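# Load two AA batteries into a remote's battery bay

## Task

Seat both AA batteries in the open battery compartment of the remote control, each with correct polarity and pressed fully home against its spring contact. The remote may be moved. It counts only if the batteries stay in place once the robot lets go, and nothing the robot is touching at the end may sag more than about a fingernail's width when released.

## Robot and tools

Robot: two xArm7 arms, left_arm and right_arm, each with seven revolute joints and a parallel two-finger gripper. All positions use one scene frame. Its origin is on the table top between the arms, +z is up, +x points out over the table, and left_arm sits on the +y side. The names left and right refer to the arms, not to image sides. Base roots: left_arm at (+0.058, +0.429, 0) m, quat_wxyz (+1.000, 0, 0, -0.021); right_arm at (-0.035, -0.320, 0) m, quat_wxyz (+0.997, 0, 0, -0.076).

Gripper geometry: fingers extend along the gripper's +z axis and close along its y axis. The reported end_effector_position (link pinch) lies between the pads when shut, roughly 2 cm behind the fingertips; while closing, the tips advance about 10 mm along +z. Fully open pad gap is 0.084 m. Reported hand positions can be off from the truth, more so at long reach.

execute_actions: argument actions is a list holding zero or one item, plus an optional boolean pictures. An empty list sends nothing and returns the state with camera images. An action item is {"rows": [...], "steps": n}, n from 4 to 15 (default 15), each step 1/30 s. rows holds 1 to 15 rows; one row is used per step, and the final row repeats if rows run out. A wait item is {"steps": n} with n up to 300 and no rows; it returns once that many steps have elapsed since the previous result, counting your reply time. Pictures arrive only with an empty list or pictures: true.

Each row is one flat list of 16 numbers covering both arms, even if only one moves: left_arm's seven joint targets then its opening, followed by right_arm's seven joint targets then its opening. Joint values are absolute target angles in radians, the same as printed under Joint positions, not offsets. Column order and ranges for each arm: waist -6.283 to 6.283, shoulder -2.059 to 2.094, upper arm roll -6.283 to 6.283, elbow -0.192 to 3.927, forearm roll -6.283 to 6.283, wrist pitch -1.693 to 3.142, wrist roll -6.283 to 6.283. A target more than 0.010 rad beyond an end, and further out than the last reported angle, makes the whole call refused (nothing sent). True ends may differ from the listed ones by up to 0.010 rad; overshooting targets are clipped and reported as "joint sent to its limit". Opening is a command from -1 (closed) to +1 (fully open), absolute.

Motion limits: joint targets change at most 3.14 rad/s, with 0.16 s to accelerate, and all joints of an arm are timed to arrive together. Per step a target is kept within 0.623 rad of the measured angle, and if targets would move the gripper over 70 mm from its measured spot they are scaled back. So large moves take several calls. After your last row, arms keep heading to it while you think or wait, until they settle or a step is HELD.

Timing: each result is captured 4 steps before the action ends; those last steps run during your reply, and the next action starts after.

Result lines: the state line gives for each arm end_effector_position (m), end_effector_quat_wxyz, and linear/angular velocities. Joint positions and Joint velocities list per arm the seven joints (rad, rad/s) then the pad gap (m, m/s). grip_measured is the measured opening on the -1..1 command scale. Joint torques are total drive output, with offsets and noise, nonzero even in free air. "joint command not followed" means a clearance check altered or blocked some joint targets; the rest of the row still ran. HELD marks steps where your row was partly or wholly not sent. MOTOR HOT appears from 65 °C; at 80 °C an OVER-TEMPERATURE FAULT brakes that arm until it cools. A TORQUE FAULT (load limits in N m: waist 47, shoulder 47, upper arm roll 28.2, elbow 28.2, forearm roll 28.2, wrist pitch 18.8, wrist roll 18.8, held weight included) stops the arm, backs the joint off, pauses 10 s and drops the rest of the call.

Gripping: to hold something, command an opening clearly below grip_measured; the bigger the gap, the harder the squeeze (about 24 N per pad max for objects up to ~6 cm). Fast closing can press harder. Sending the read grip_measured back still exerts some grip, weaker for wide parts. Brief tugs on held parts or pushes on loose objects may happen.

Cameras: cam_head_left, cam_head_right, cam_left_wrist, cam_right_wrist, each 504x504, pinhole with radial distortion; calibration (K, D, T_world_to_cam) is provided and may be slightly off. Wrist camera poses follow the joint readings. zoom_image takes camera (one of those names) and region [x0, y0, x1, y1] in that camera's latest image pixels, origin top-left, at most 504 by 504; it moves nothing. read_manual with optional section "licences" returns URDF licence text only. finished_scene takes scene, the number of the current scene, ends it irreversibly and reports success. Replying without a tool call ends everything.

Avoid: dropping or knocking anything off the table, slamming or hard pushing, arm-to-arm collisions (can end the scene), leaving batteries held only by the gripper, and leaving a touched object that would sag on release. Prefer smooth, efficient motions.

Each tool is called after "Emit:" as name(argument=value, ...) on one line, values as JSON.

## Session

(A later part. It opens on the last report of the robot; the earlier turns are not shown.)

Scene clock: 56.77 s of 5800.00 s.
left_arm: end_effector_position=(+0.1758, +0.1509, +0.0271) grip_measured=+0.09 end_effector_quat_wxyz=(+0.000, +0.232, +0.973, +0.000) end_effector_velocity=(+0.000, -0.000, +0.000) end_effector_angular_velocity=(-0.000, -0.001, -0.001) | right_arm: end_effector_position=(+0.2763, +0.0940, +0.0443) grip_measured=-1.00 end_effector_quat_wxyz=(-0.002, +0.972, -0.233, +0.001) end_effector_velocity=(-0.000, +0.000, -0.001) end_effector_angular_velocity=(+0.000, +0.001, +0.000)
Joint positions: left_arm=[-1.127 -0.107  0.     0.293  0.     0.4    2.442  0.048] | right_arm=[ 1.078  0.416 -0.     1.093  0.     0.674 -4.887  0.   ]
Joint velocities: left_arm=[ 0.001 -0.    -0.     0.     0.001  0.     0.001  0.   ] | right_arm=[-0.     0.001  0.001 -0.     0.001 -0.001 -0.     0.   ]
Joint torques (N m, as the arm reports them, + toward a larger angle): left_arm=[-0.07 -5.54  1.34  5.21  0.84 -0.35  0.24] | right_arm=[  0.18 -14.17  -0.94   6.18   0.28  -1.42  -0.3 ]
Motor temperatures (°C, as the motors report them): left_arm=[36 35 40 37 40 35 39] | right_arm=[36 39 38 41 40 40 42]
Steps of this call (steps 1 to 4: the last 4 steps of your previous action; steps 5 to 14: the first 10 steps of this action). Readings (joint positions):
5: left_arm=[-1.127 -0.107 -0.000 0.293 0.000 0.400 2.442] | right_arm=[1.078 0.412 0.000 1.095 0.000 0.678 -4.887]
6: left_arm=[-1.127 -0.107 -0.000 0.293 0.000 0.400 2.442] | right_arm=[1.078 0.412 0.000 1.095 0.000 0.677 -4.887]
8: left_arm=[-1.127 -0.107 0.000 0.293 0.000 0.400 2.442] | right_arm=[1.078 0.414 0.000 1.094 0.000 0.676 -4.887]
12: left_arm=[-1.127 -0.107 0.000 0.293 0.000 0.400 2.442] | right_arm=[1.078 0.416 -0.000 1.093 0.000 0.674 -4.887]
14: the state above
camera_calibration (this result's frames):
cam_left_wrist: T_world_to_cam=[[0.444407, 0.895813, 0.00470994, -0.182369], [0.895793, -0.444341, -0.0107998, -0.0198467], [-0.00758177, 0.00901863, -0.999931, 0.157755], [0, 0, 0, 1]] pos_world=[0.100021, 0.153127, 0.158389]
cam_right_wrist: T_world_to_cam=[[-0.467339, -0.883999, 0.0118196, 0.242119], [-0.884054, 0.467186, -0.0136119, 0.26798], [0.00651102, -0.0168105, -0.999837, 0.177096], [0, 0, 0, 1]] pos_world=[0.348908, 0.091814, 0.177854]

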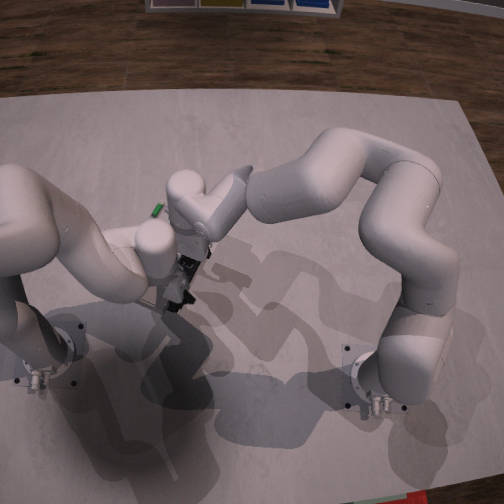

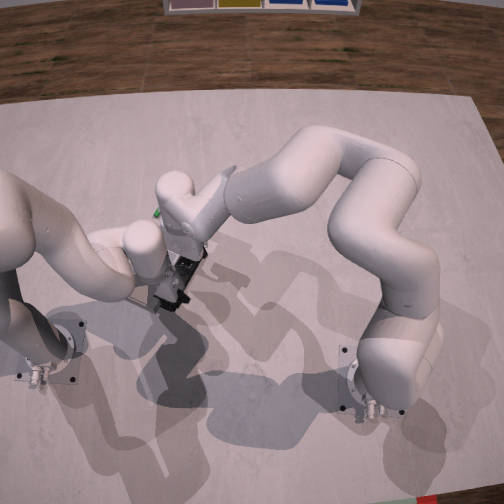

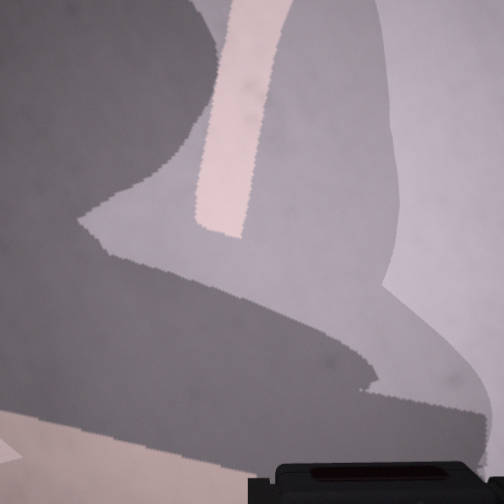

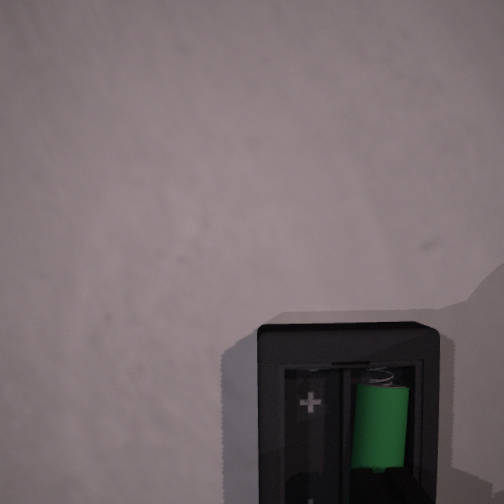

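Emit:
execute_actions(actions=[{"rows":[[-1.127,-0.1068,0,0.2931,0,0.3999,2.442,-0.4,1.078,0.41,0,1.0933,0,0.6833,-4.887,-1],[-1.127,-0.1068,0,0.2931,0,0.3999,2.442,-0.4,1.078,0.395,0,1.0965,0,0.7015,-4.887,-1],[-1.127,-0.1068,0,0.2931,0,0.3999,2.442,-0.4,1.078,0.36,0,1.106,0,0.746,-4.887,-0.8],[-1.127,-0.1068,0,0.2931,0,0.3999,2.442,-0.4,1.078,0.335,0,1.115,0,0.78,-4.887,-0.6],[-1.127,-0.1068,0,0.2931,0,0.3999,2.442,-0.4,1.083,0.3111,0,1.1269,0,0.8158,-4.883,-0.43]],"steps":14}])

Emit:
execute_actions(actions=[{"steps":12}], pictures=true)

Emit:
zoom_image(camera="cam_right_wrist", region=[230,300,430,504])

Emit:
zoom_image(camera="cam_head_left", region=[165,235,225,295])

Scene clock: 57.50 s of 5800.00 s.
left_arm: end_effector_position=(+0.1758, +0.1509, +0.0271) grip_measured=+0.09 end_effector_quat_wxyz=(-0.000, +0.232, +0.973, +0.000) end_effector_velocity=(+0.000, -0.000, +0.000) end_effector_angular_velocity=(-0.001, +0.000, +0.000) | right_arm: end_effector_position=(+0.2757, +0.0981, +0.1030) grip_measured=-0.45 end_effector_quat_wxyz=(-0.004, +0.973, -0.232, +0.002) end_effector_velocity=(-0.023, -0.013, -0.010) end_effector_angular_velocity=(-0.062, +0.050, +0.015)
Joint positions: left_arm=[-1.127 -0.107  0.     0.293  0.     0.4    2.442  0.048] | right_arm=[ 1.083  0.309  0.     1.131 -0.     0.812 -4.883  0.024]
Joint velocities: left_arm=[-0.     0.     0.     0.001 -0.001 -0.     0.001 -0.   ] | right_arm=[ 0.011 -0.007  0.01  -0.023  0.     0.064  0.005 -0.   ]
Joint torques (N m, as the arm reports them, + toward a larger angle): left_arm=[-0.31 -6.18  1.42  5.21  0.76 -0.36  0.12] | right_arm=[ -1.01 -15.23  -1.25   7.69   0.37  -0.91  -0.33]
Motor temperatures (°C, as the motors report them): left_arm=[36 35 40 37 40 35 39] | right_arm=[36 39 38 41 40 40 42]
Steps of this call (steps 1 to 4: the last 4 steps of your previous action; steps 5 to 12: the robot went on to your last target; steps 13 to 22: the first 10 steps of this action). Readings (joint positions):
13: left_arm=[-1.127 -0.107 0.000 0.293 0.000 0.400 2.442] | right_arm=[1.078 0.416 -0.000 1.093 0.000 0.674 -4.887]
14: left_arm=[-1.127 -0.107 0.000 0.293 0.000 0.400 2.442] | right_arm=[1.078 0.415 -0.000 1.093 -0.000 0.677 -4.887]
16: left_arm=[-1.127 -0.107 0.000 0.293 0.000 0.400 2.442] | right_arm=[1.078 0.399 -0.000 1.092 -0.000 0.706 -4.887]
20: left_arm=[-1.127 -0.107 0.000 0.293 0.000 0.400 2.442] | right_arm=[1.081 0.320 -0.001 1.123 -0.000 0.804 -4.884]
22: the state above

Scene clock: 57.90 s of 5800.00 s.
left_arm: end_effector_position=(+0.1758, +0.1509, +0.0271) grip_measured=+0.09 end_effector_quat_wxyz=(-0.000, +0.232, +0.973, +0.000) end_effector_velocity=(-0.000, +0.000, -0.000) end_effector_angular_velocity=(+0.001, +0.000, +0.001) | right_arm: end_effector_position=(+0.2741, +0.0954, +0.0997) grip_measured=-0.45 end_effector_quat_wxyz=(+0.000, +0.973, -0.233, -0.000) end_effector_velocity=(+0.000, +0.001, +0.002) end_effector_angular_velocity=(+0.003, -0.003, +0.002)
Joint positions: left_arm=[-1.127 -0.107  0.     0.293  0.     0.4    2.442  0.048] | right_arm=[ 1.083  0.312  0.     1.127 -0.     0.816 -4.883  0.024]
Joint velocities: left_arm=[-0.     0.    -0.    -0.001  0.    -0.    -0.001  0.   ] | right_arm=[ 0.    -0.003  0.     0.001 -0.001 -0.    -0.    -0.   ]
Joint torques (N m, as the arm reports them, + toward a larger angle): left_arm=[-0.62 -5.87  1.24  5.14  0.63 -0.34  0.23] | right_arm=[  0.33 -21.61  -0.53  10.93   0.44  -1.68  -0.32]
Motor temperatures (°C, as the motors report them): left_arm=[36 35 40 37 40 35 39] | right_arm=[36 39 38 41 40 40 42]
Kept back: nothing.
Steps of this call (steps 1 to 4: the last 4 steps of your previous action; steps 5 to 12: the robot went on to your last target). Readings (joint positions):
1: left_arm=[-1.127 -0.107 0.000 0.293 0.000 0.400 2.442] | right_arm=[1.083 0.310 0.001 1.129 -0.000 0.814 -4.883]
2: left_arm=[-1.127 -0.107 0.000 0.293 0.000 0.400 2.442] | right_arm=[1.083 0.312 0.001 1.126 -0.000 0.815 -4.883]
4: left_arm=[-1.127 -0.107 0.000 0.293 0.000 0.400 2.442] | right_arm=[1.083 0.314 0.000 1.124 -0.000 0.816 -4.883]
8: left_arm=[-1.127 -0.107 0.000 0.293 0.000 0.400 2.442] | right_arm=[1.083 0.313 -0.000 1.126 -0.000 0.816 -4.883]
12: the state above
camera_calibration (this result's frames):
cam_left_wrist: T_world_to_cam=[[0.444446, 0.895793, 0.00471728, -0.182364], [0.895774, -0.444379, -0.0108091, -0.0198187], [-0.00758648, 0.00902968, -0.99993, 0.157766], [0, 0, 0, 1]] pos_world=[0.100001, 0.153129, 0.158401]
cam_right_wrist: T_world_to_cam=[[-0.46639, -0.884436, 0.0158889, 0.241017], [-0.88457, 0.466228, -0.0129467, 0.266262], [0.0040427, -0.0200931, -0.99979, 0.233515], [0, 0, 0, 1]] pos_world=[0.346991, 0.0937178, 0.233084]

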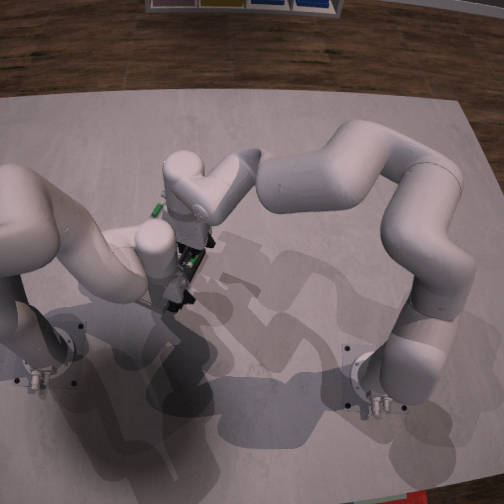

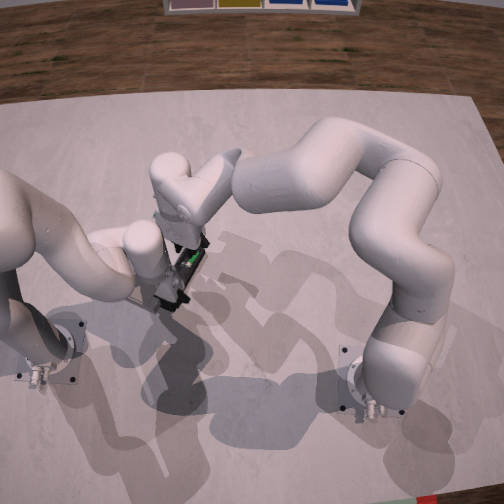

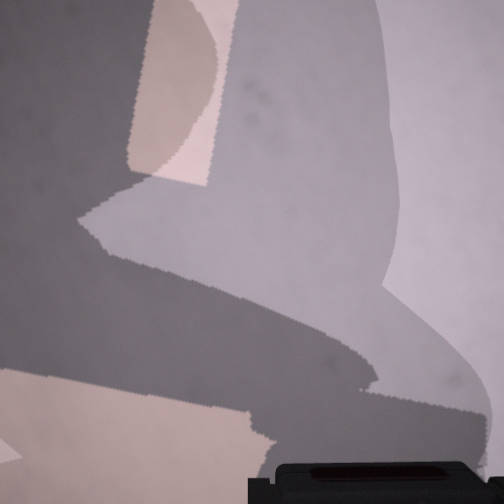

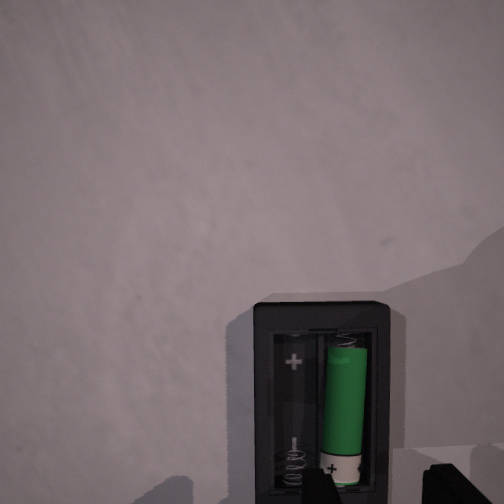

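Region (230, 300, 430, 504) of cam_right_wrist's 504x504 image, scaled by 2.471, with more detail than that image has; it fills the left 494 columns of this view, and the rest is white.

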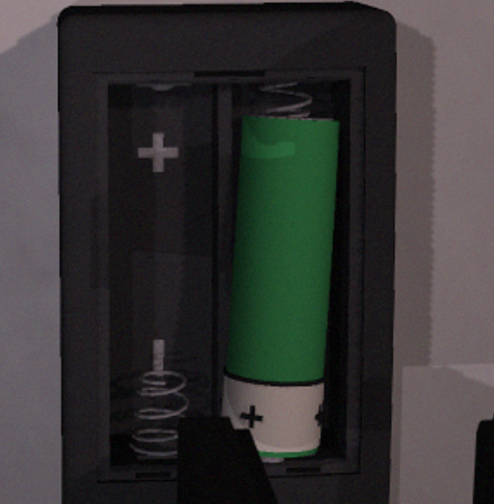

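Region (165, 235, 225, 295) of cam_head_left's 504x504 image, scaled by 8.400, with more detail than that image has.

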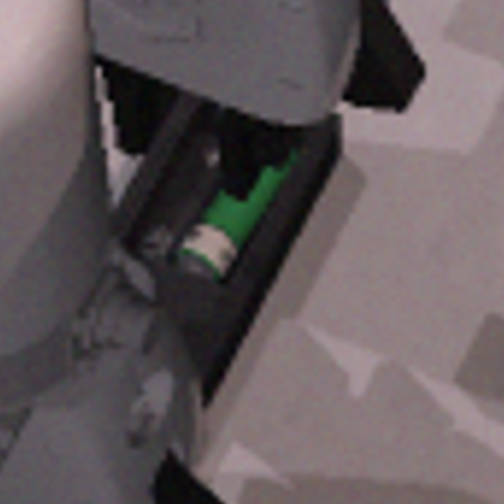

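Emit:
execute_actions(actions=[{"rows":[[-1.127,-0.1068,0,0.2931,0,0.3999,2.442,-0.4,1.077,0.335,0,1.115,0,0.78,-4.887,-0.7],[-1.127,-0.1068,0,0.2931,0,0.3999,2.442,-0.4,1.076,0.36,0,1.106,0,0.746,-4.889,-0.8],[-1.127,-0.1068,0,0.2931,0,0.3999,2.442,-0.4,1.076,0.38,0,1.1003,0,0.7203,-4.889,-0.8],[-1.127,-0.1068,0,0.2931,0,0.3999,2.442,-0.4,1.076,0.39,0,1.0983,0,0.7083,-4.889,-0.8],[-1.127,-0.1068,0,0.2931,0,0.3999,2.442,-0.4,1.076,0.396,0,1.097,0,0.701,-4.889,-0.8],[-1.127,-0.1068,0,0.2931,0,0.3999,2.442,-0.4,1.076,0.400,0,1.0961,0,0.6961,-4.889,-0.8],[-1.127,-0.1068,0,0.2931,0,0.3999,2.442,-0.4,1.076,0.403,0,1.0955,0,0.6925,-4.889,-0.8],[-1.127,-0.1068,0,0.2931,0,0.3999,2.442,-0.4,1.076,0.406,0,1.0949,0,0.6889,-4.889,-0.8],[-1.127,-0.1068,0,0.2931,0,0.3999,2.442,-0.4,1.076,0.408,0,1.0945,0,0.6865,-4.889,-0.8],[-1.127,-0.1068,0,0.2931,0,0.3999,2.442,-0.4,1.076,0.410,0,1.0941,0,0.6841,-4.889,-0.8],[-1.127,-0.1068,0,0.2931,0,0.3999,2.442,-0.4,1.076,0.412,0,1.0937,0,0.6817,-4.889,-0.8],[-1.127,-0.1068,0,0.2931,0,0.3999,2.442,-0.4,1.076,0.4135,0,1.0934,0,0.6799,-4.889,-0.8]],"steps":15}])

Emit:
execute_actions(actions=[{"rows":[[-1.127,-0.1068,0,0.2931,0,0.3999,2.442,-0.4,1.076,0.4145,0,1.0932,0,0.6787,-4.889,-0.8],[-1.127,-0.1068,0,0.2931,0,0.3999,2.442,-0.4,1.076,0.4155,0,1.093,0,0.6775,-4.889,-0.8],[-1.127,-0.1068,0,0.2931,0,0.3999,2.442,-0.4,1.076,0.4165,0,1.0928,0,0.6763,-4.889,-0.8],[-1.127,-0.1068,0,0.2931,0,0.3999,2.442,-0.4,1.076,0.4175,0,1.0926,0,0.6751,-4.889,-0.8],[-1.127,-0.1068,0,0.2931,0,0.3999,2.442,-0.4,1.0755,0.4185,0,1.0926,0,0.6741,-4.889,-0.8],[-1.127,-0.1068,0,0.2931,0,0.3999,2.442,-0.4,1.075,0.419,0,1.0927,0,0.6737,-4.89,-0.8],[-1.127,-0.1068,0,0.2931,0,0.3999,2.442,-0.4,1.0745,0.4195,0,1.0928,0,0.6733,-4.89,-0.8]],"steps":14}], pictures=true)

Scene clock: 59.77 s of 5800.00 s.
left_arm: end_effector_position=(+0.1758, +0.1509, +0.0271) grip_measured=+0.09 end_effector_quat_wxyz=(+0.000, +0.232, +0.973, +0.000) end_effector_velocity=(-0.000, +0.001, -0.001) end_effector_angular_velocity=(+0.002, +0.001, +0.001) | right_arm: end_effector_position=(+0.2766, +0.0928, +0.0477) grip_measured=-0.82 end_effector_quat_wxyz=(+0.000, +0.972, -0.233, -0.000) end_effector_velocity=(+0.014, +0.025, +0.001) end_effector_angular_velocity=(+0.071, -0.051, +0.007)
Joint positions: left_arm=[-1.127 -0.107  0.     0.293 -0.     0.4    2.442  0.048] | right_arm=[ 1.076  0.408  0.     1.095 -0.     0.687 -4.889  0.008]
Joint velocities: left_arm=[ 0.     0.    -0.    -0.002 -0.001  0.     0.     0.   ] | right_arm=[ 0.002  0.028  0.005  0.024 -0.    -0.092  0.     0.   ]
Joint torques (N m, as the arm reports them, + toward a larger angle): left_arm=[-0.61 -5.96  1.27  5.21  0.8  -0.28  0.25] | right_arm=[  0.2  -21.07  -0.73   8.97   0.52  -1.7   -0.37]
Motor temperatures (°C, as the motors report them): left_arm=[36 35 40 37 40 35 39] | right_arm=[36 39 38 41 40 40 42]
Steps of this call (steps 1 to 15: the robot went on to your last target; steps 16 to 45: nothing new was sent; steps 46 to 56: the first 11 steps of this action). Readings (joint positions):
46: left_arm=[-1.127 -0.107 0.000 0.293 0.000 0.400 2.442] | right_arm=[1.083 0.311 0.000 1.127 -0.000 0.815 -4.883]
47: left_arm=[-1.127 -0.107 0.000 0.293 0.000 0.400 2.442] | right_arm=[1.082 0.314 0.000 1.126 0.000 0.807 -4.884]
49: left_arm=[-1.127 -0.107 0.000 0.293 0.000 0.400 2.442] | right_arm=[1.078 0.344 0.000 1.116 0.000 0.761 -4.887]
53: left_arm=[-1.127 -0.107 0.000 0.293 0.000 0.400 2.442] | right_arm=[1.076 0.404 -0.001 1.090 -0.000 0.701 -4.889]
56: the state above

Scene clock: 60.23 s of 5800.00 s.
left_arm: end_effector_position=(+0.1758, +0.1509, +0.0271) grip_measured=+0.09 end_effector_quat_wxyz=(+0.000, +0.232, +0.973, +0.000) end_effector_velocity=(+0.000, +0.001, -0.000) end_effector_angular_velocity=(+0.001, +0.001, +0.001) | right_arm: end_effector_position=(+0.2775, +0.0936, +0.0437) grip_measured=-0.82 end_effector_quat_wxyz=(-0.002, +0.972, -0.233, +0.001) end_effector_velocity=(-0.001, -0.001, -0.001) end_effector_angular_velocity=(-0.002, +0.002, +0.001)
Joint positions: left_arm=[-1.127 -0.107  0.     0.293  0.     0.4    2.442  0.048] | right_arm=[ 1.075  0.418  0.001  1.094  0.     0.673 -4.89   0.008]
Joint velocities: left_arm=[ 0.001  0.     0.    -0.001 -0.001  0.     0.001  0.   ] | right_arm=[-0.     0.001  0.001 -0.002  0.    -0.    -0.    -0.   ]
Joint torques (N m, as the arm reports them, + toward a larger angle): left_arm=[-0.63 -6.07  1.27  5.22  0.64 -0.28  0.24] | right_arm=[ -0.65 -19.34  -1.65   8.33   0.19  -1.19  -0.29]
Motor temperatures (°C, as the motors report them): left_arm=[36 35 40 37 40 35 39] | right_arm=[36 39 38 41 40 40 42]
Steps of this call (steps 1 to 4: the last 4 steps of your previous action; steps 5 to 14: the first 10 steps of this action). Readings (joint positions):
5: left_arm=[-1.127 -0.107 0.000 0.293 0.000 0.400 2.442] | right_arm=[1.076 0.413 0.000 1.094 0.000 0.680 -4.889]
6: left_arm=[-1.127 -0.107 0.000 0.293 0.000 0.400 2.442] | right_arm=[1.076 0.413 0.000 1.094 0.000 0.679 -4.889]
8: left_arm=[-1.127 -0.107 0.000 0.293 0.000 0.400 2.442] | right_arm=[1.076 0.415 0.000 1.094 0.000 0.677 -4.889]
12: left_arm=[-1.127 -0.107 0.000 0.293 0.000 0.400 2.442] | right_arm=[1.075 0.418 0.000 1.094 0.000 0.673 -4.890]
14: the state above
camera_calibration (this result's frames):
cam_left_wrist: T_world_to_cam=[[0.444478, 0.895777, 0.00471454, -0.182359], [0.895758, -0.444411, -0.0108029, -0.0198054], [-0.00758175, 0.00902472, -0.999931, 0.157773], [0, 0, 0, 1]] pos_world=[0.0999915, 0.153127, 0.158408]
cam_right_wrist: T_world_to_cam=[[-0.467044, -0.884158, 0.0116341, 0.242225], [-0.884212, 0.466898, -0.0132686, 0.26926], [0.00629964, -0.016484, -0.999844, 0.176518], [0, 0, 0, 1]] pos_world=[0.3501, 0.0913577, 0.177245]

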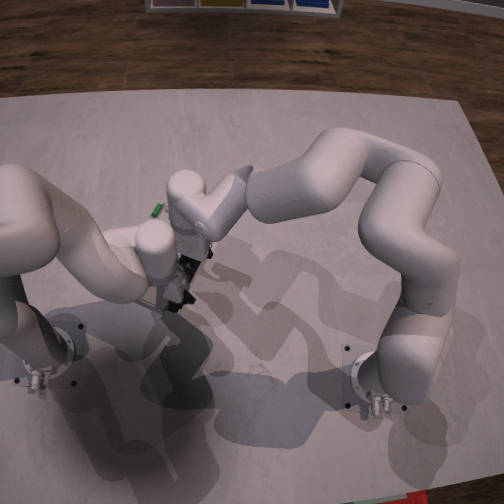

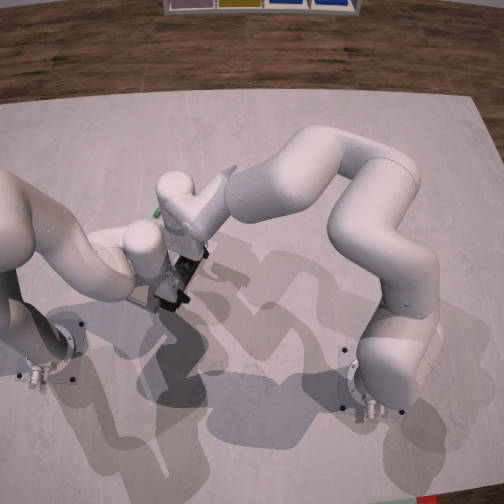

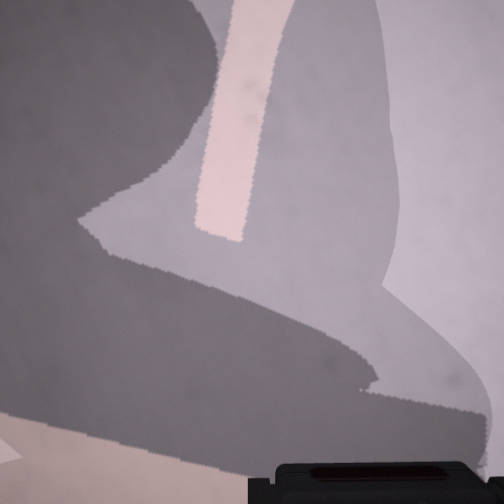

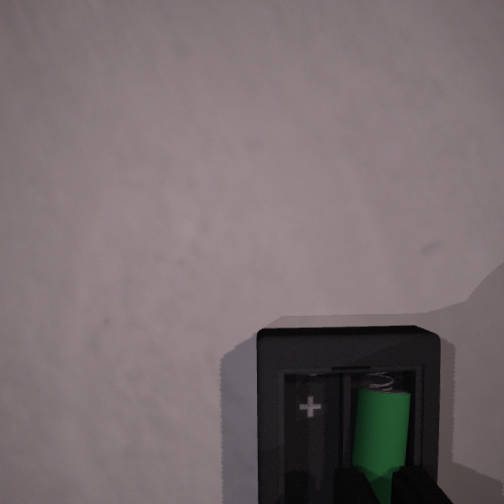

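Emit:
execute_actions(actions=[{"rows":[[-1.127,-0.1068,0,0.2931,0,0.3999,2.442,-0.4,1.0745,0.4203,0,1.0922,0,0.6719,-4.89,-0.8],[-1.127,-0.1068,0,0.2931,0,0.3999,2.442,-0.4,1.0745,0.4211,0,1.0916,0,0.6705,-4.89,-0.8],[-1.127,-0.1068,0,0.2931,0,0.3999,2.442,-0.4,1.0742,0.4219,0,1.091,0,0.6691,-4.89,-0.8],[-1.127,-0.1068,0,0.2931,0,0.3999,2.442,-0.4,1.0739,0.4227,0,1.0906,0,0.6679,-4.89,-0.8],[-1.127,-0.1068,0,0.2931,0,0.3999,2.442,-0.4,1.0736,0.4235,0,1.0902,0,0.6667,-4.89,-0.8]],"steps":12}], pictures=true)

Scene clock: 60.77 s of 5800.00 s.
left_arm: end_effector_position=(+0.1759, +0.1510, +0.0271) grip_measured=+0.09 end_effector_quat_wxyz=(-0.000, +0.232, +0.973, -0.000) end_effector_velocity=(-0.000, +0.000, -0.000) end_effector_angular_velocity=(+0.001, -0.000, -0.004) | right_arm: end_effector_position=(+0.2776, +0.0917, +0.0403) grip_measured=-0.82 end_effector_quat_wxyz=(-0.000, +0.972, -0.234, +0.000) end_effector_velocity=(-0.003, +0.000, -0.003) end_effector_angular_velocity=(-0.002, +0.003, +0.007)
Joint positions: left_arm=[-1.127 -0.107  0.     0.293 -0.     0.4    2.442  0.048] | right_arm=[ 1.073  0.423 -0.     1.09   0.     0.667 -4.89   0.008]
Joint velocities: left_arm=[-0.001  0.    -0.001 -0.001  0.002  0.     0.001  0.   ] | right_arm=[ 0.     0.003  0.005 -0.004 -0.001 -0.003 -0.001  0.001]
Joint torques (N m, as the arm reports them, + toward a larger angle): left_arm=[-1.13 -6.18  0.81  5.25  0.82 -0.33  0.28] | right_arm=[ -1.21 -15.9   -2.45   6.94   0.17  -1.34  -0.38]
Motor temperatures (°C, as the motors report them): left_arm=[36 35 40 37 40 35 39] | right_arm=[36 39 38 41 40 40 42]
Steps of this call (steps 1 to 4: the last 4 steps of your previous action; steps 5 to 8: the robot went on to your last target; steps 9 to 16: the first 8 steps of this action). Readings (joint positions):
9: left_arm=[-1.127 -0.107 0.000 0.293 0.000 0.400 2.442] | right_arm=[1.075 0.418 0.001 1.094 0.000 0.673 -4.890]
10: left_arm=[-1.127 -0.107 0.000 0.293 0.000 0.400 2.442] | right_arm=[1.075 0.419 0.000 1.094 0.000 0.672 -4.890]
12: left_arm=[-1.127 -0.107 0.000 0.293 0.000 0.400 2.442] | right_arm=[1.075 0.419 0.001 1.093 0.000 0.670 -4.890]
16: the state above
camera_calibration (this result's frames):
cam_left_wrist: T_world_to_cam=[[0.443864, 0.896082, 0.00466134, -0.182415], [0.896062, -0.443798, -0.0108136, -0.0200699], [-0.0076212, 0.00897662, -0.999931, 0.157788], [0, 0, 0, 1]] pos_world=[0.100154, 0.153136, 0.158411]
cam_right_wrist: T_world_to_cam=[[-0.468807, -0.883182, 0.0144536, 0.240957], [-0.883287, 0.468646, -0.0132662, 0.269786], [0.00494286, -0.018986, -0.999808, 0.173646], [0, 0, 0, 1]] pos_world=[0.350402, 0.0896721, 0.173709]

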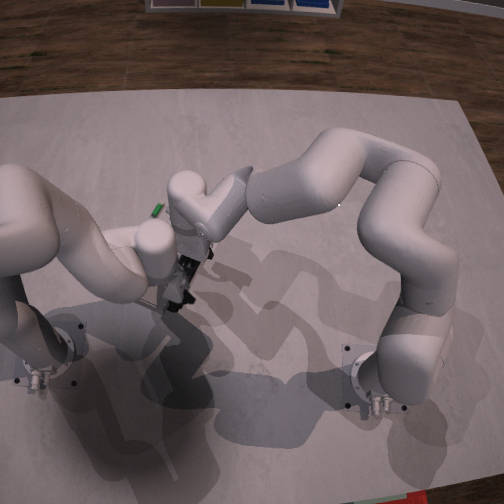

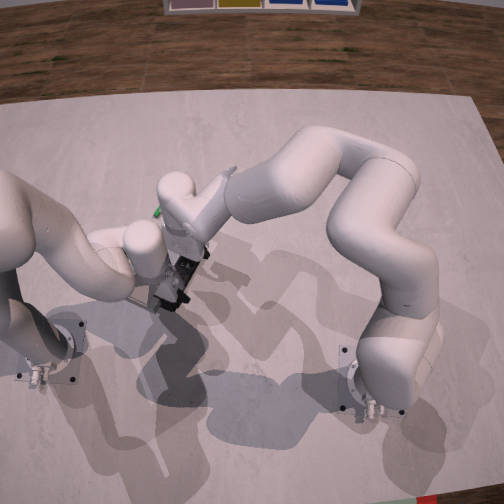

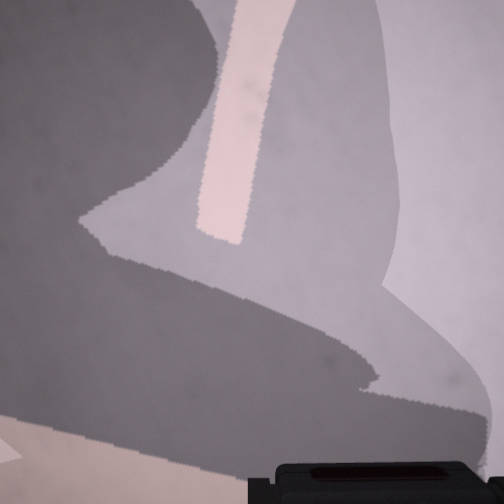

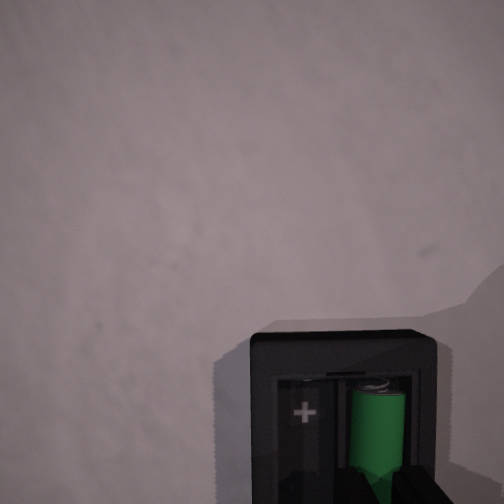

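Emit:
execute_actions(actions=[{"rows":[[-1.127,-0.1068,0,0.2931,0,0.3999,2.442,-0.4,1.0745,0.415,0,1.093,0,0.678,-4.89,-0.8],[-1.127,-0.1068,0,0.2931,0,0.3999,2.442,-0.4,1.076,0.395,0,1.0965,0,0.7015,-4.889,-0.8],[-1.127,-0.1068,0,0.2931,0,0.3999,2.442,-0.4,1.078,0.36,0,1.106,0,0.746,-4.887,-0.6],[-1.127,-0.1068,0,0.2931,0,0.3999,2.442,-0.4,1.08,0.335,0,1.115,0,0.78,-4.887,-0.5],[-1.127,-0.1068,0,0.2931,0,0.3999,2.442,-0.4,1.083,0.3111,0,1.1269,0,0.8158,-4.883,-0.43]],"steps":14}])

Emit:
execute_actions(actions=[{"steps":12}], pictures=true)

Emit:
zoom_image(camera="cam_right_wrist", region=[230,300,430,504])

Emit:
zoom_image(camera="cam_head_left", region=[165,235,225,295])

Scene clock: 61.30 s of 5800.00 s.
left_arm: end_effector_position=(+0.1759, +0.1509, +0.0271) grip_measured=+0.09 end_effector_quat_wxyz=(+0.000, +0.232, +0.973, -0.000) end_effector_velocity=(-0.000, -0.000, +0.000) end_effector_angular_velocity=(-0.000, -0.001, -0.002) | right_arm: end_effector_position=(+0.2763, +0.0987, +0.1043) grip_measured=-0.45 end_effector_quat_wxyz=(-0.006, +0.973, -0.232, +0.002) end_effector_velocity=(-0.025, -0.027, -0.026) end_effector_angular_velocity=(-0.095, +0.072, +0.000)
Joint positions: left_arm=[-1.127 -0.107  0.     0.293  0.     0.4    2.442  0.048] | right_arm=[ 1.083  0.307  0.     1.132 -0.     0.812 -4.883  0.024]
Joint velocities: left_arm=[-0.001 -0.001 -0.     0.     0.001  0.     0.    -0.   ] | right_arm=[ 0.005  0.009  0.001 -0.042  0.001  0.068  0.005 -0.   ]
Joint torques (N m, as the arm reports them, + toward a larger angle): left_arm=[-1.59 -6.44  0.41  5.02  0.54 -0.06 -0.06] | right_arm=[ -0.47 -15.47  -1.14   7.37   0.38  -1.14  -0.32]
Motor temperatures (°C, as the motors report them): left_arm=[36 35 40 37 40 35 39] | right_arm=[36 39 38 41 40 40 42]
Steps of this call (steps 1 to 4: the last 4 steps of your previous action; steps 5 to 6: the robot went on to your last target; steps 7 to 16: the first 10 steps of this action). Readings (joint positions):
7: left_arm=[-1.127 -0.107 0.000 0.293 -0.000 0.400 2.442] | right_arm=[1.074 0.423 -0.000 1.091 -0.000 0.667 -4.890]
8: left_arm=[-1.127 -0.107 0.000 0.293 0.000 0.400 2.442] | right_arm=[1.074 0.421 -0.000 1.091 -0.000 0.671 -4.890]
10: left_arm=[-1.127 -0.107 0.000 0.293 0.000 0.400 2.442] | right_arm=[1.075 0.402 -0.001 1.091 -0.000 0.704 -4.889]
14: left_arm=[-1.127 -0.107 0.000 0.293 0.000 0.400 2.442] | right_arm=[1.082 0.317 -0.001 1.125 -0.000 0.803 -4.884]
16: the state above

Scene clock: 61.70 s of 5800.00 s.
left_arm: end_effector_position=(+0.1758, +0.1509, +0.0271) grip_measured=+0.09 end_effector_quat_wxyz=(+0.000, +0.232, +0.973, -0.000) end_effector_velocity=(-0.001, +0.000, -0.000) end_effector_angular_velocity=(+0.001, +0.000, -0.002) | right_arm: end_effector_position=(+0.2741, +0.0954, +0.0998) grip_measured=-0.45 end_effector_quat_wxyz=(+0.000, +0.973, -0.233, -0.000) end_effector_velocity=(-0.001, +0.001, +0.001) end_effector_angular_velocity=(+0.002, -0.001, +0.002)
Joint positions: left_arm=[-1.127 -0.107  0.     0.293  0.     0.4    2.442  0.048] | right_arm=[ 1.083  0.312 -0.     1.127 -0.     0.816 -4.883  0.024]
Joint velocities: left_arm=[-0.001  0.     0.    -0.001  0.     0.    -0.    -0.   ] | right_arm=[ 0.002 -0.003  0.    -0.     0.     0.    -0.    -0.   ]
Joint torques (N m, as the arm reports them, + toward a larger angle): left_arm=[-1.74 -6.58  0.43  4.96  0.56  0.18  0.06] | right_arm=[  0.45 -21.55  -0.52  10.96   0.34  -1.79  -0.38]
Motor temperatures (°C, as the motors report them): left_arm=[36 35 40 37 40 35 39] | right_arm=[36 39 38 41 40 40 42]
Kept back: nothing.
Steps of this call (steps 1 to 4: the last 4 steps of your previous action; steps 5 to 12: the robot went on to your last target). Readings (joint positions):
1: left_arm=[-1.127 -0.107 0.000 0.293 0.000 0.400 2.442] | right_arm=[1.083 0.309 0.000 1.130 -0.000 0.814 -4.883]
2: left_arm=[-1.127 -0.107 0.000 0.293 0.000 0.400 2.442] | right_arm=[1.083 0.311 -0.000 1.127 -0.000 0.815 -4.883]
4: left_arm=[-1.127 -0.107 0.000 0.293 0.000 0.400 2.442] | right_arm=[1.083 0.314 -0.000 1.124 -0.000 0.816 -4.883]
8: left_arm=[-1.127 -0.107 0.000 0.293 0.000 0.400 2.442] | right_arm=[1.083 0.312 -0.000 1.126 -0.000 0.816 -4.883]
12: the state above
camera_calibration (this result's frames):
cam_left_wrist: T_world_to_cam=[[0.444369, 0.895832, 0.00463313, -0.182342], [0.895812, -0.444303, -0.0107155, -0.0198977], [-0.0075408, 0.00891206, -0.999932, 0.157787], [0, 0, 0, 1]] pos_world=[0.100041, 0.153101, 0.158407]
cam_right_wrist: T_world_to_cam=[[-0.466439, -0.884413, 0.0157422, 0.241075], [-0.884544, 0.466276, -0.012981, 0.266291], [0.00414035, -0.0199795, -0.999792, 0.233546], [0, 0, 0, 1]] pos_world=[0.347026, 0.0937106, 0.233159]

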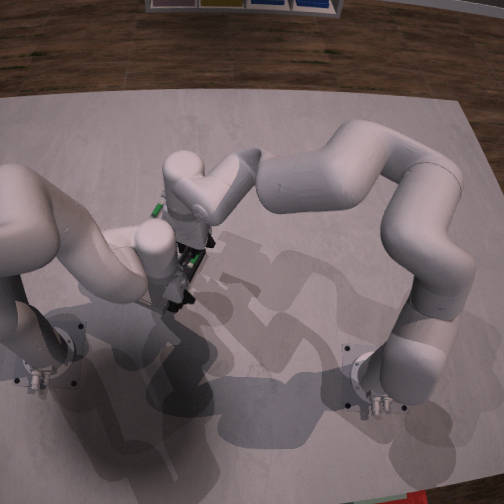

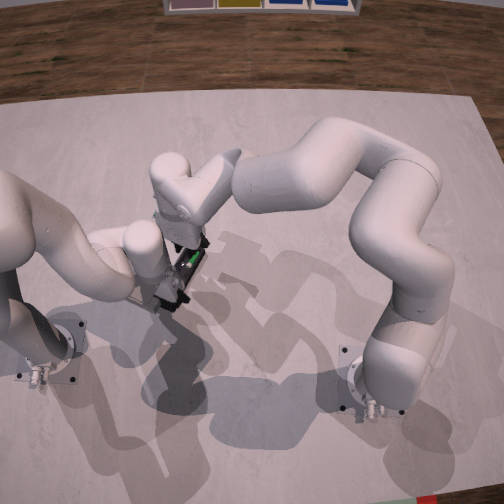

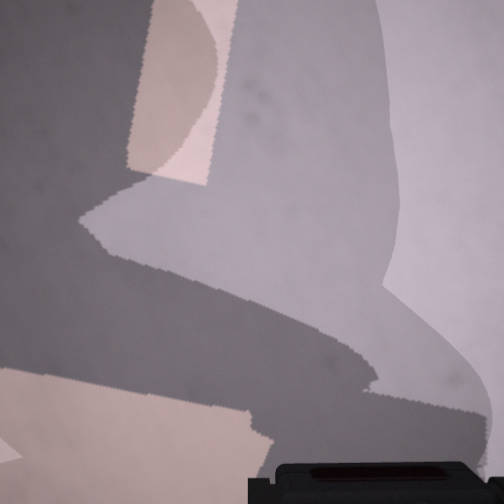

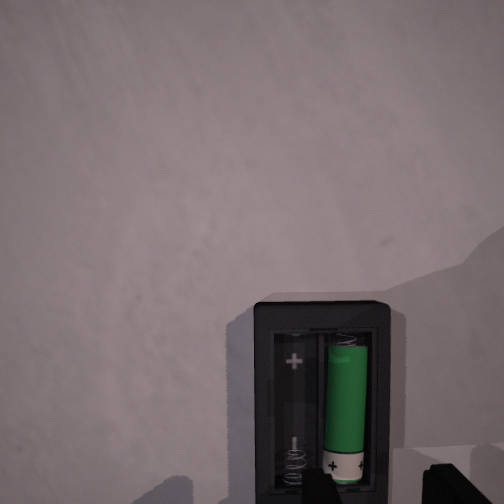

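Region (230, 300, 430, 504) of cam_right_wrist's 504x504 image, scaled by 2.471, with more detail than that image has; it fills the left 494 columns of this view, and the rest is white.

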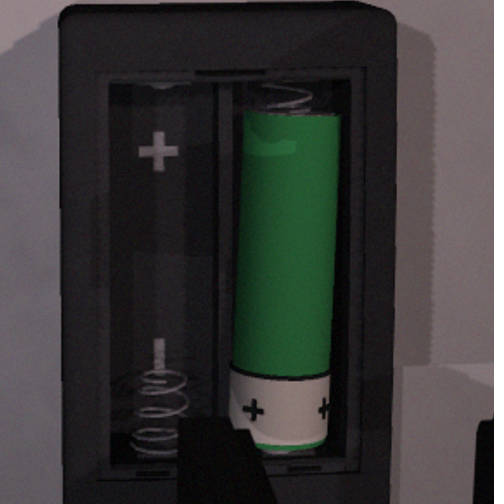

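Region (165, 235, 225, 295) of cam_head_left's 504x504 image, scaled by 8.400, with more detail than that image has.

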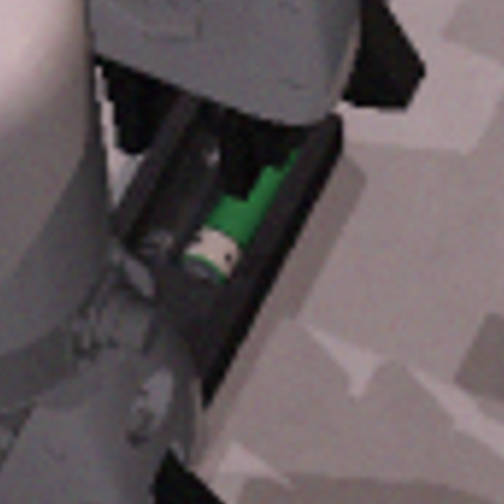

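Emit:
execute_actions(actions=[{"rows":[[-1.127,-0.1068,0,0.2931,0,0.3999,2.442,-0.4,1.08,0.333,0,1.11,0,0.777,-4.887,-0.7],[-1.127,-0.1068,0,0.2931,0,0.3999,2.442,-0.4,1.077,0.356,0,1.099,0,0.743,-4.889,-0.8],[-1.127,-0.1068,0,0.2931,0,0.3999,2.442,-0.4,1.0765,0.376,0,1.0925,0,0.7165,-4.889,-0.8],[-1.127,-0.1068,0,0.2931,0,0.3999,2.442,-0.4,1.0765,0.386,0,1.0897,0,0.7037,-4.889,-0.8],[-1.127,-0.1068,0,0.2931,0,0.3999,2.442,-0.4,1.0765,0.393,0,1.0877,0,0.6947,-4.889,-0.8],[-1.127,-0.1068,0,0.2931,0,0.3999,2.442,-0.4,1.0765,0.398,0,1.0863,0,0.6883,-4.889,-0.8],[-1.127,-0.1068,0,0.2931,0,0.3999,2.442,-0.4,1.0765,0.402,0,1.0853,0,0.6833,-4.889,-0.8],[-1.127,-0.1068,0,0.2931,0,0.3999,2.442,-0.4,1.0765,0.405,0,1.0846,0,0.6796,-4.889,-0.8],[-1.127,-0.1068,0,0.2931,0,0.3999,2.442,-0.4,1.0765,0.407,0,1.0841,0,0.6771,-4.889,-0.8],[-1.127,-0.1068,0,0.2931,0,0.3999,2.442,-0.4,1.0765,0.409,0,1.0837,0,0.6747,-4.889,-0.8],[-1.127,-0.1068,0,0.2931,0,0.3999,2.442,-0.4,1.0765,0.411,0,1.0833,0,0.6723,-4.889,-0.8],[-1.127,-0.1068,0,0.2931,0,0.3999,2.442,-0.4,1.0765,0.413,0,1.0829,0,0.6699,-4.889,-0.8]],"steps":15}])

Emit:
execute_actions(actions=[{"rows":[[-1.127,-0.1068,0,0.2931,0,0.3999,2.442,-0.4,1.0765,0.414,0,1.0827,0,0.6687,-4.889,-0.8],[-1.127,-0.1068,0,0.2931,0,0.3999,2.442,-0.4,1.0765,0.415,0,1.0825,0,0.6675,-4.889,-0.8],[-1.127,-0.1068,0,0.2931,0,0.3999,2.442,-0.4,1.0765,0.416,0,1.0823,0,0.6663,-4.889,-0.8],[-1.127,-0.1068,0,0.2931,0,0.3999,2.442,-0.4,1.0765,0.417,0,1.0821,0,0.6651,-4.889,-0.8],[-1.127,-0.1068,0,0.2931,0,0.3999,2.442,-0.4,1.0765,0.418,0,1.0819,0,0.6639,-4.889,-0.8]],"steps":12}], pictures=true)

Scene clock: 62.87 s of 5800.00 s.
left_arm: end_effector_position=(+0.1758, +0.1509, +0.0271) grip_measured=+0.09 end_effector_quat_wxyz=(+0.000, +0.232, +0.973, -0.000) end_effector_velocity=(+0.000, -0.000, +0.000) end_effector_angular_velocity=(-0.001, -0.001, -0.002) | right_arm: end_effector_position=(+0.2750, +0.0910, +0.0452) grip_measured=-0.82 end_effector_quat_wxyz=(+0.000, +0.972, -0.233, -0.000) end_effector_velocity=(+0.014, +0.027, +0.001) end_effector_angular_velocity=(+0.075, -0.054, +0.010)
Joint positions: left_arm=[-1.127 -0.107  0.     0.293 -0.     0.4    2.442  0.048] | right_arm=[ 1.077  0.408  0.     1.084 -0.     0.678 -4.889  0.008]
Joint velocities: left_arm=[-0.     0.     0.     0.001  0.002 -0.     0.     0.   ] | right_arm=[ 0.005  0.03   0.005  0.025 -0.    -0.098 -0.     0.   ]
Joint torques (N m, as the arm reports them, + toward a larger angle): left_arm=[-2.79 -7.03  0.09  4.9   0.43  0.06  0.11] | right_arm=[ -0.14 -21.23  -0.78   9.45   0.38  -1.34  -0.35]
Motor temperatures (°C, as the motors report them): left_arm=[36 35 40 37 40 35 39] | right_arm=[36 39 38 41 40 40 42]
Steps of this call (steps 1 to 15: the robot went on to your last target; steps 16 to 24: nothing new was sent; steps 25 to 35: the first 11 steps of this action). Readings (joint positions):
25: left_arm=[-1.127 -0.107 0.000 0.293 -0.000 0.400 2.442] | right_arm=[1.083 0.311 0.000 1.127 -0.000 0.815 -4.883]
26: left_arm=[-1.127 -0.107 0.000 0.293 -0.000 0.400 2.442] | right_arm=[1.083 0.314 0.000 1.125 0.000 0.807 -4.884]
28: left_arm=[-1.127 -0.107 0.000 0.293 -0.000 0.400 2.442] | right_arm=[1.079 0.340 0.001 1.112 0.000 0.759 -4.887]
32: left_arm=[-1.127 -0.107 0.000 0.293 -0.000 0.400 2.442] | right_arm=[1.076 0.402 -0.001 1.081 -0.000 0.693 -4.889]
35: the state above

Scene clock: 63.27 s of 5800.00 s.
left_arm: end_effector_position=(+0.1758, +0.1509, +0.0271) grip_measured=+0.09 end_effector_quat_wxyz=(+0.000, +0.232, +0.973, -0.000) end_effector_velocity=(+0.001, -0.001, +0.001) end_effector_angular_velocity=(-0.002, -0.001, +0.001) | right_arm: end_effector_position=(+0.2757, +0.0923, +0.0416) grip_measured=-0.82 end_effector_quat_wxyz=(-0.002, +0.973, -0.233, +0.001) end_effector_velocity=(-0.000, +0.000, -0.003) end_effector_angular_velocity=(+0.001, -0.001, +0.000)
Joint positions: left_arm=[-1.127 -0.107  0.     0.293 -0.     0.4    2.442  0.048] | right_arm=[ 1.077  0.416  0.     1.084  0.     0.663 -4.889  0.008]
Joint velocities: left_arm=[ 0.001 -0.    -0.     0.002 -0.001 -0.     0.001  0.   ] | right_arm=[ 0.001  0.005 -0.    -0.002 -0.    -0.008  0.001  0.   ]
Joint torques (N m, as the arm reports them, + toward a larger angle): left_arm=[-2.22 -7.09  0.3   4.93  0.53  0.19  0.23] | right_arm=[ -0.2  -19.33  -1.09   7.82   0.27  -0.62  -0.39]
Motor temperatures (°C, as the motors report them): left_arm=[36 35 40 37 40 35 39] | right_arm=[36 39 38 41 40 40 42]
Steps of this call (steps 1 to 4: the last 4 steps of your previous action; steps 5 to 12: the first 8 steps of this action). Readings (joint positions):
5: left_arm=[-1.127 -0.107 0.000 0.293 -0.000 0.400 2.442] | right_arm=[1.077 0.412 0.000 1.084 0.000 0.670 -4.889]
6: left_arm=[-1.127 -0.107 0.000 0.293 -0.000 0.400 2.442] | right_arm=[1.077 0.413 0.000 1.084 0.000 0.669 -4.889]
8: left_arm=[-1.127 -0.107 0.000 0.293 -0.000 0.400 2.442] | right_arm=[1.077 0.414 0.000 1.084 0.000 0.667 -4.889]
12: the state above
camera_calibration (this result's frames):
cam_left_wrist: T_world_to_cam=[[0.444447, 0.895793, 0.00470431, -0.182358], [0.895773, -0.444381, -0.0107949, -0.0198218], [-0.00757948, 0.00901176, -0.999931, 0.157777], [0, 0, 0, 1]] pos_world=[0.1, 0.153125, 0.15841]
cam_right_wrist: T_world_to_cam=[[-0.466643, -0.88438, 0.0107707, 0.240219], [-0.884418, 0.466497, -0.0136369, 0.268357], [0.00703568, -0.0158894, -0.999849, 0.174171], [0, 0, 0, 1]] pos_world=[0.348211, 0.0900242, 0.175217]

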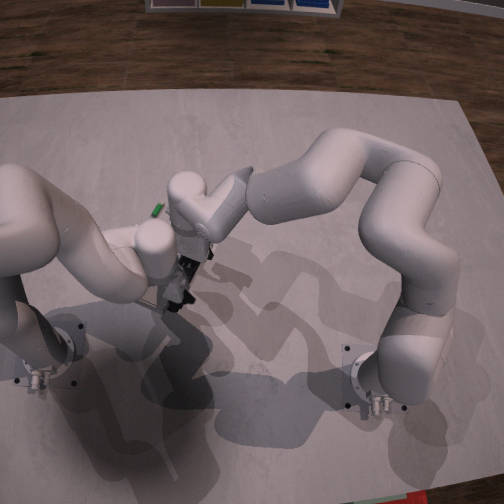

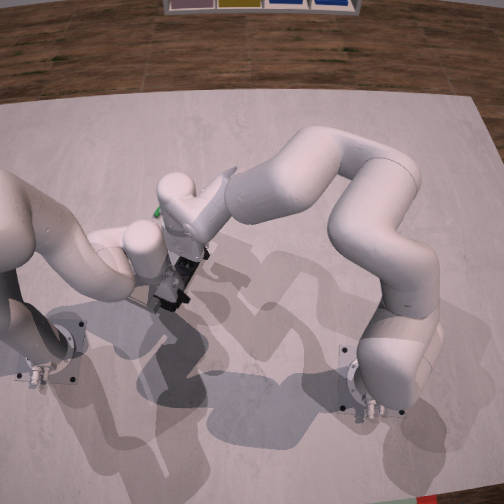

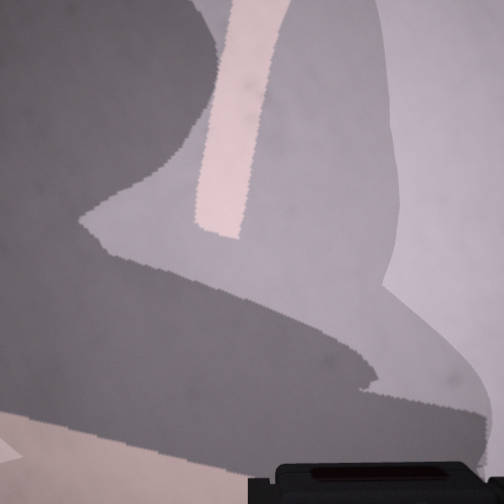

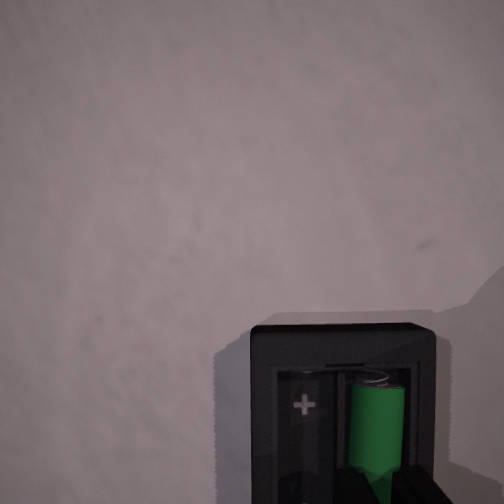

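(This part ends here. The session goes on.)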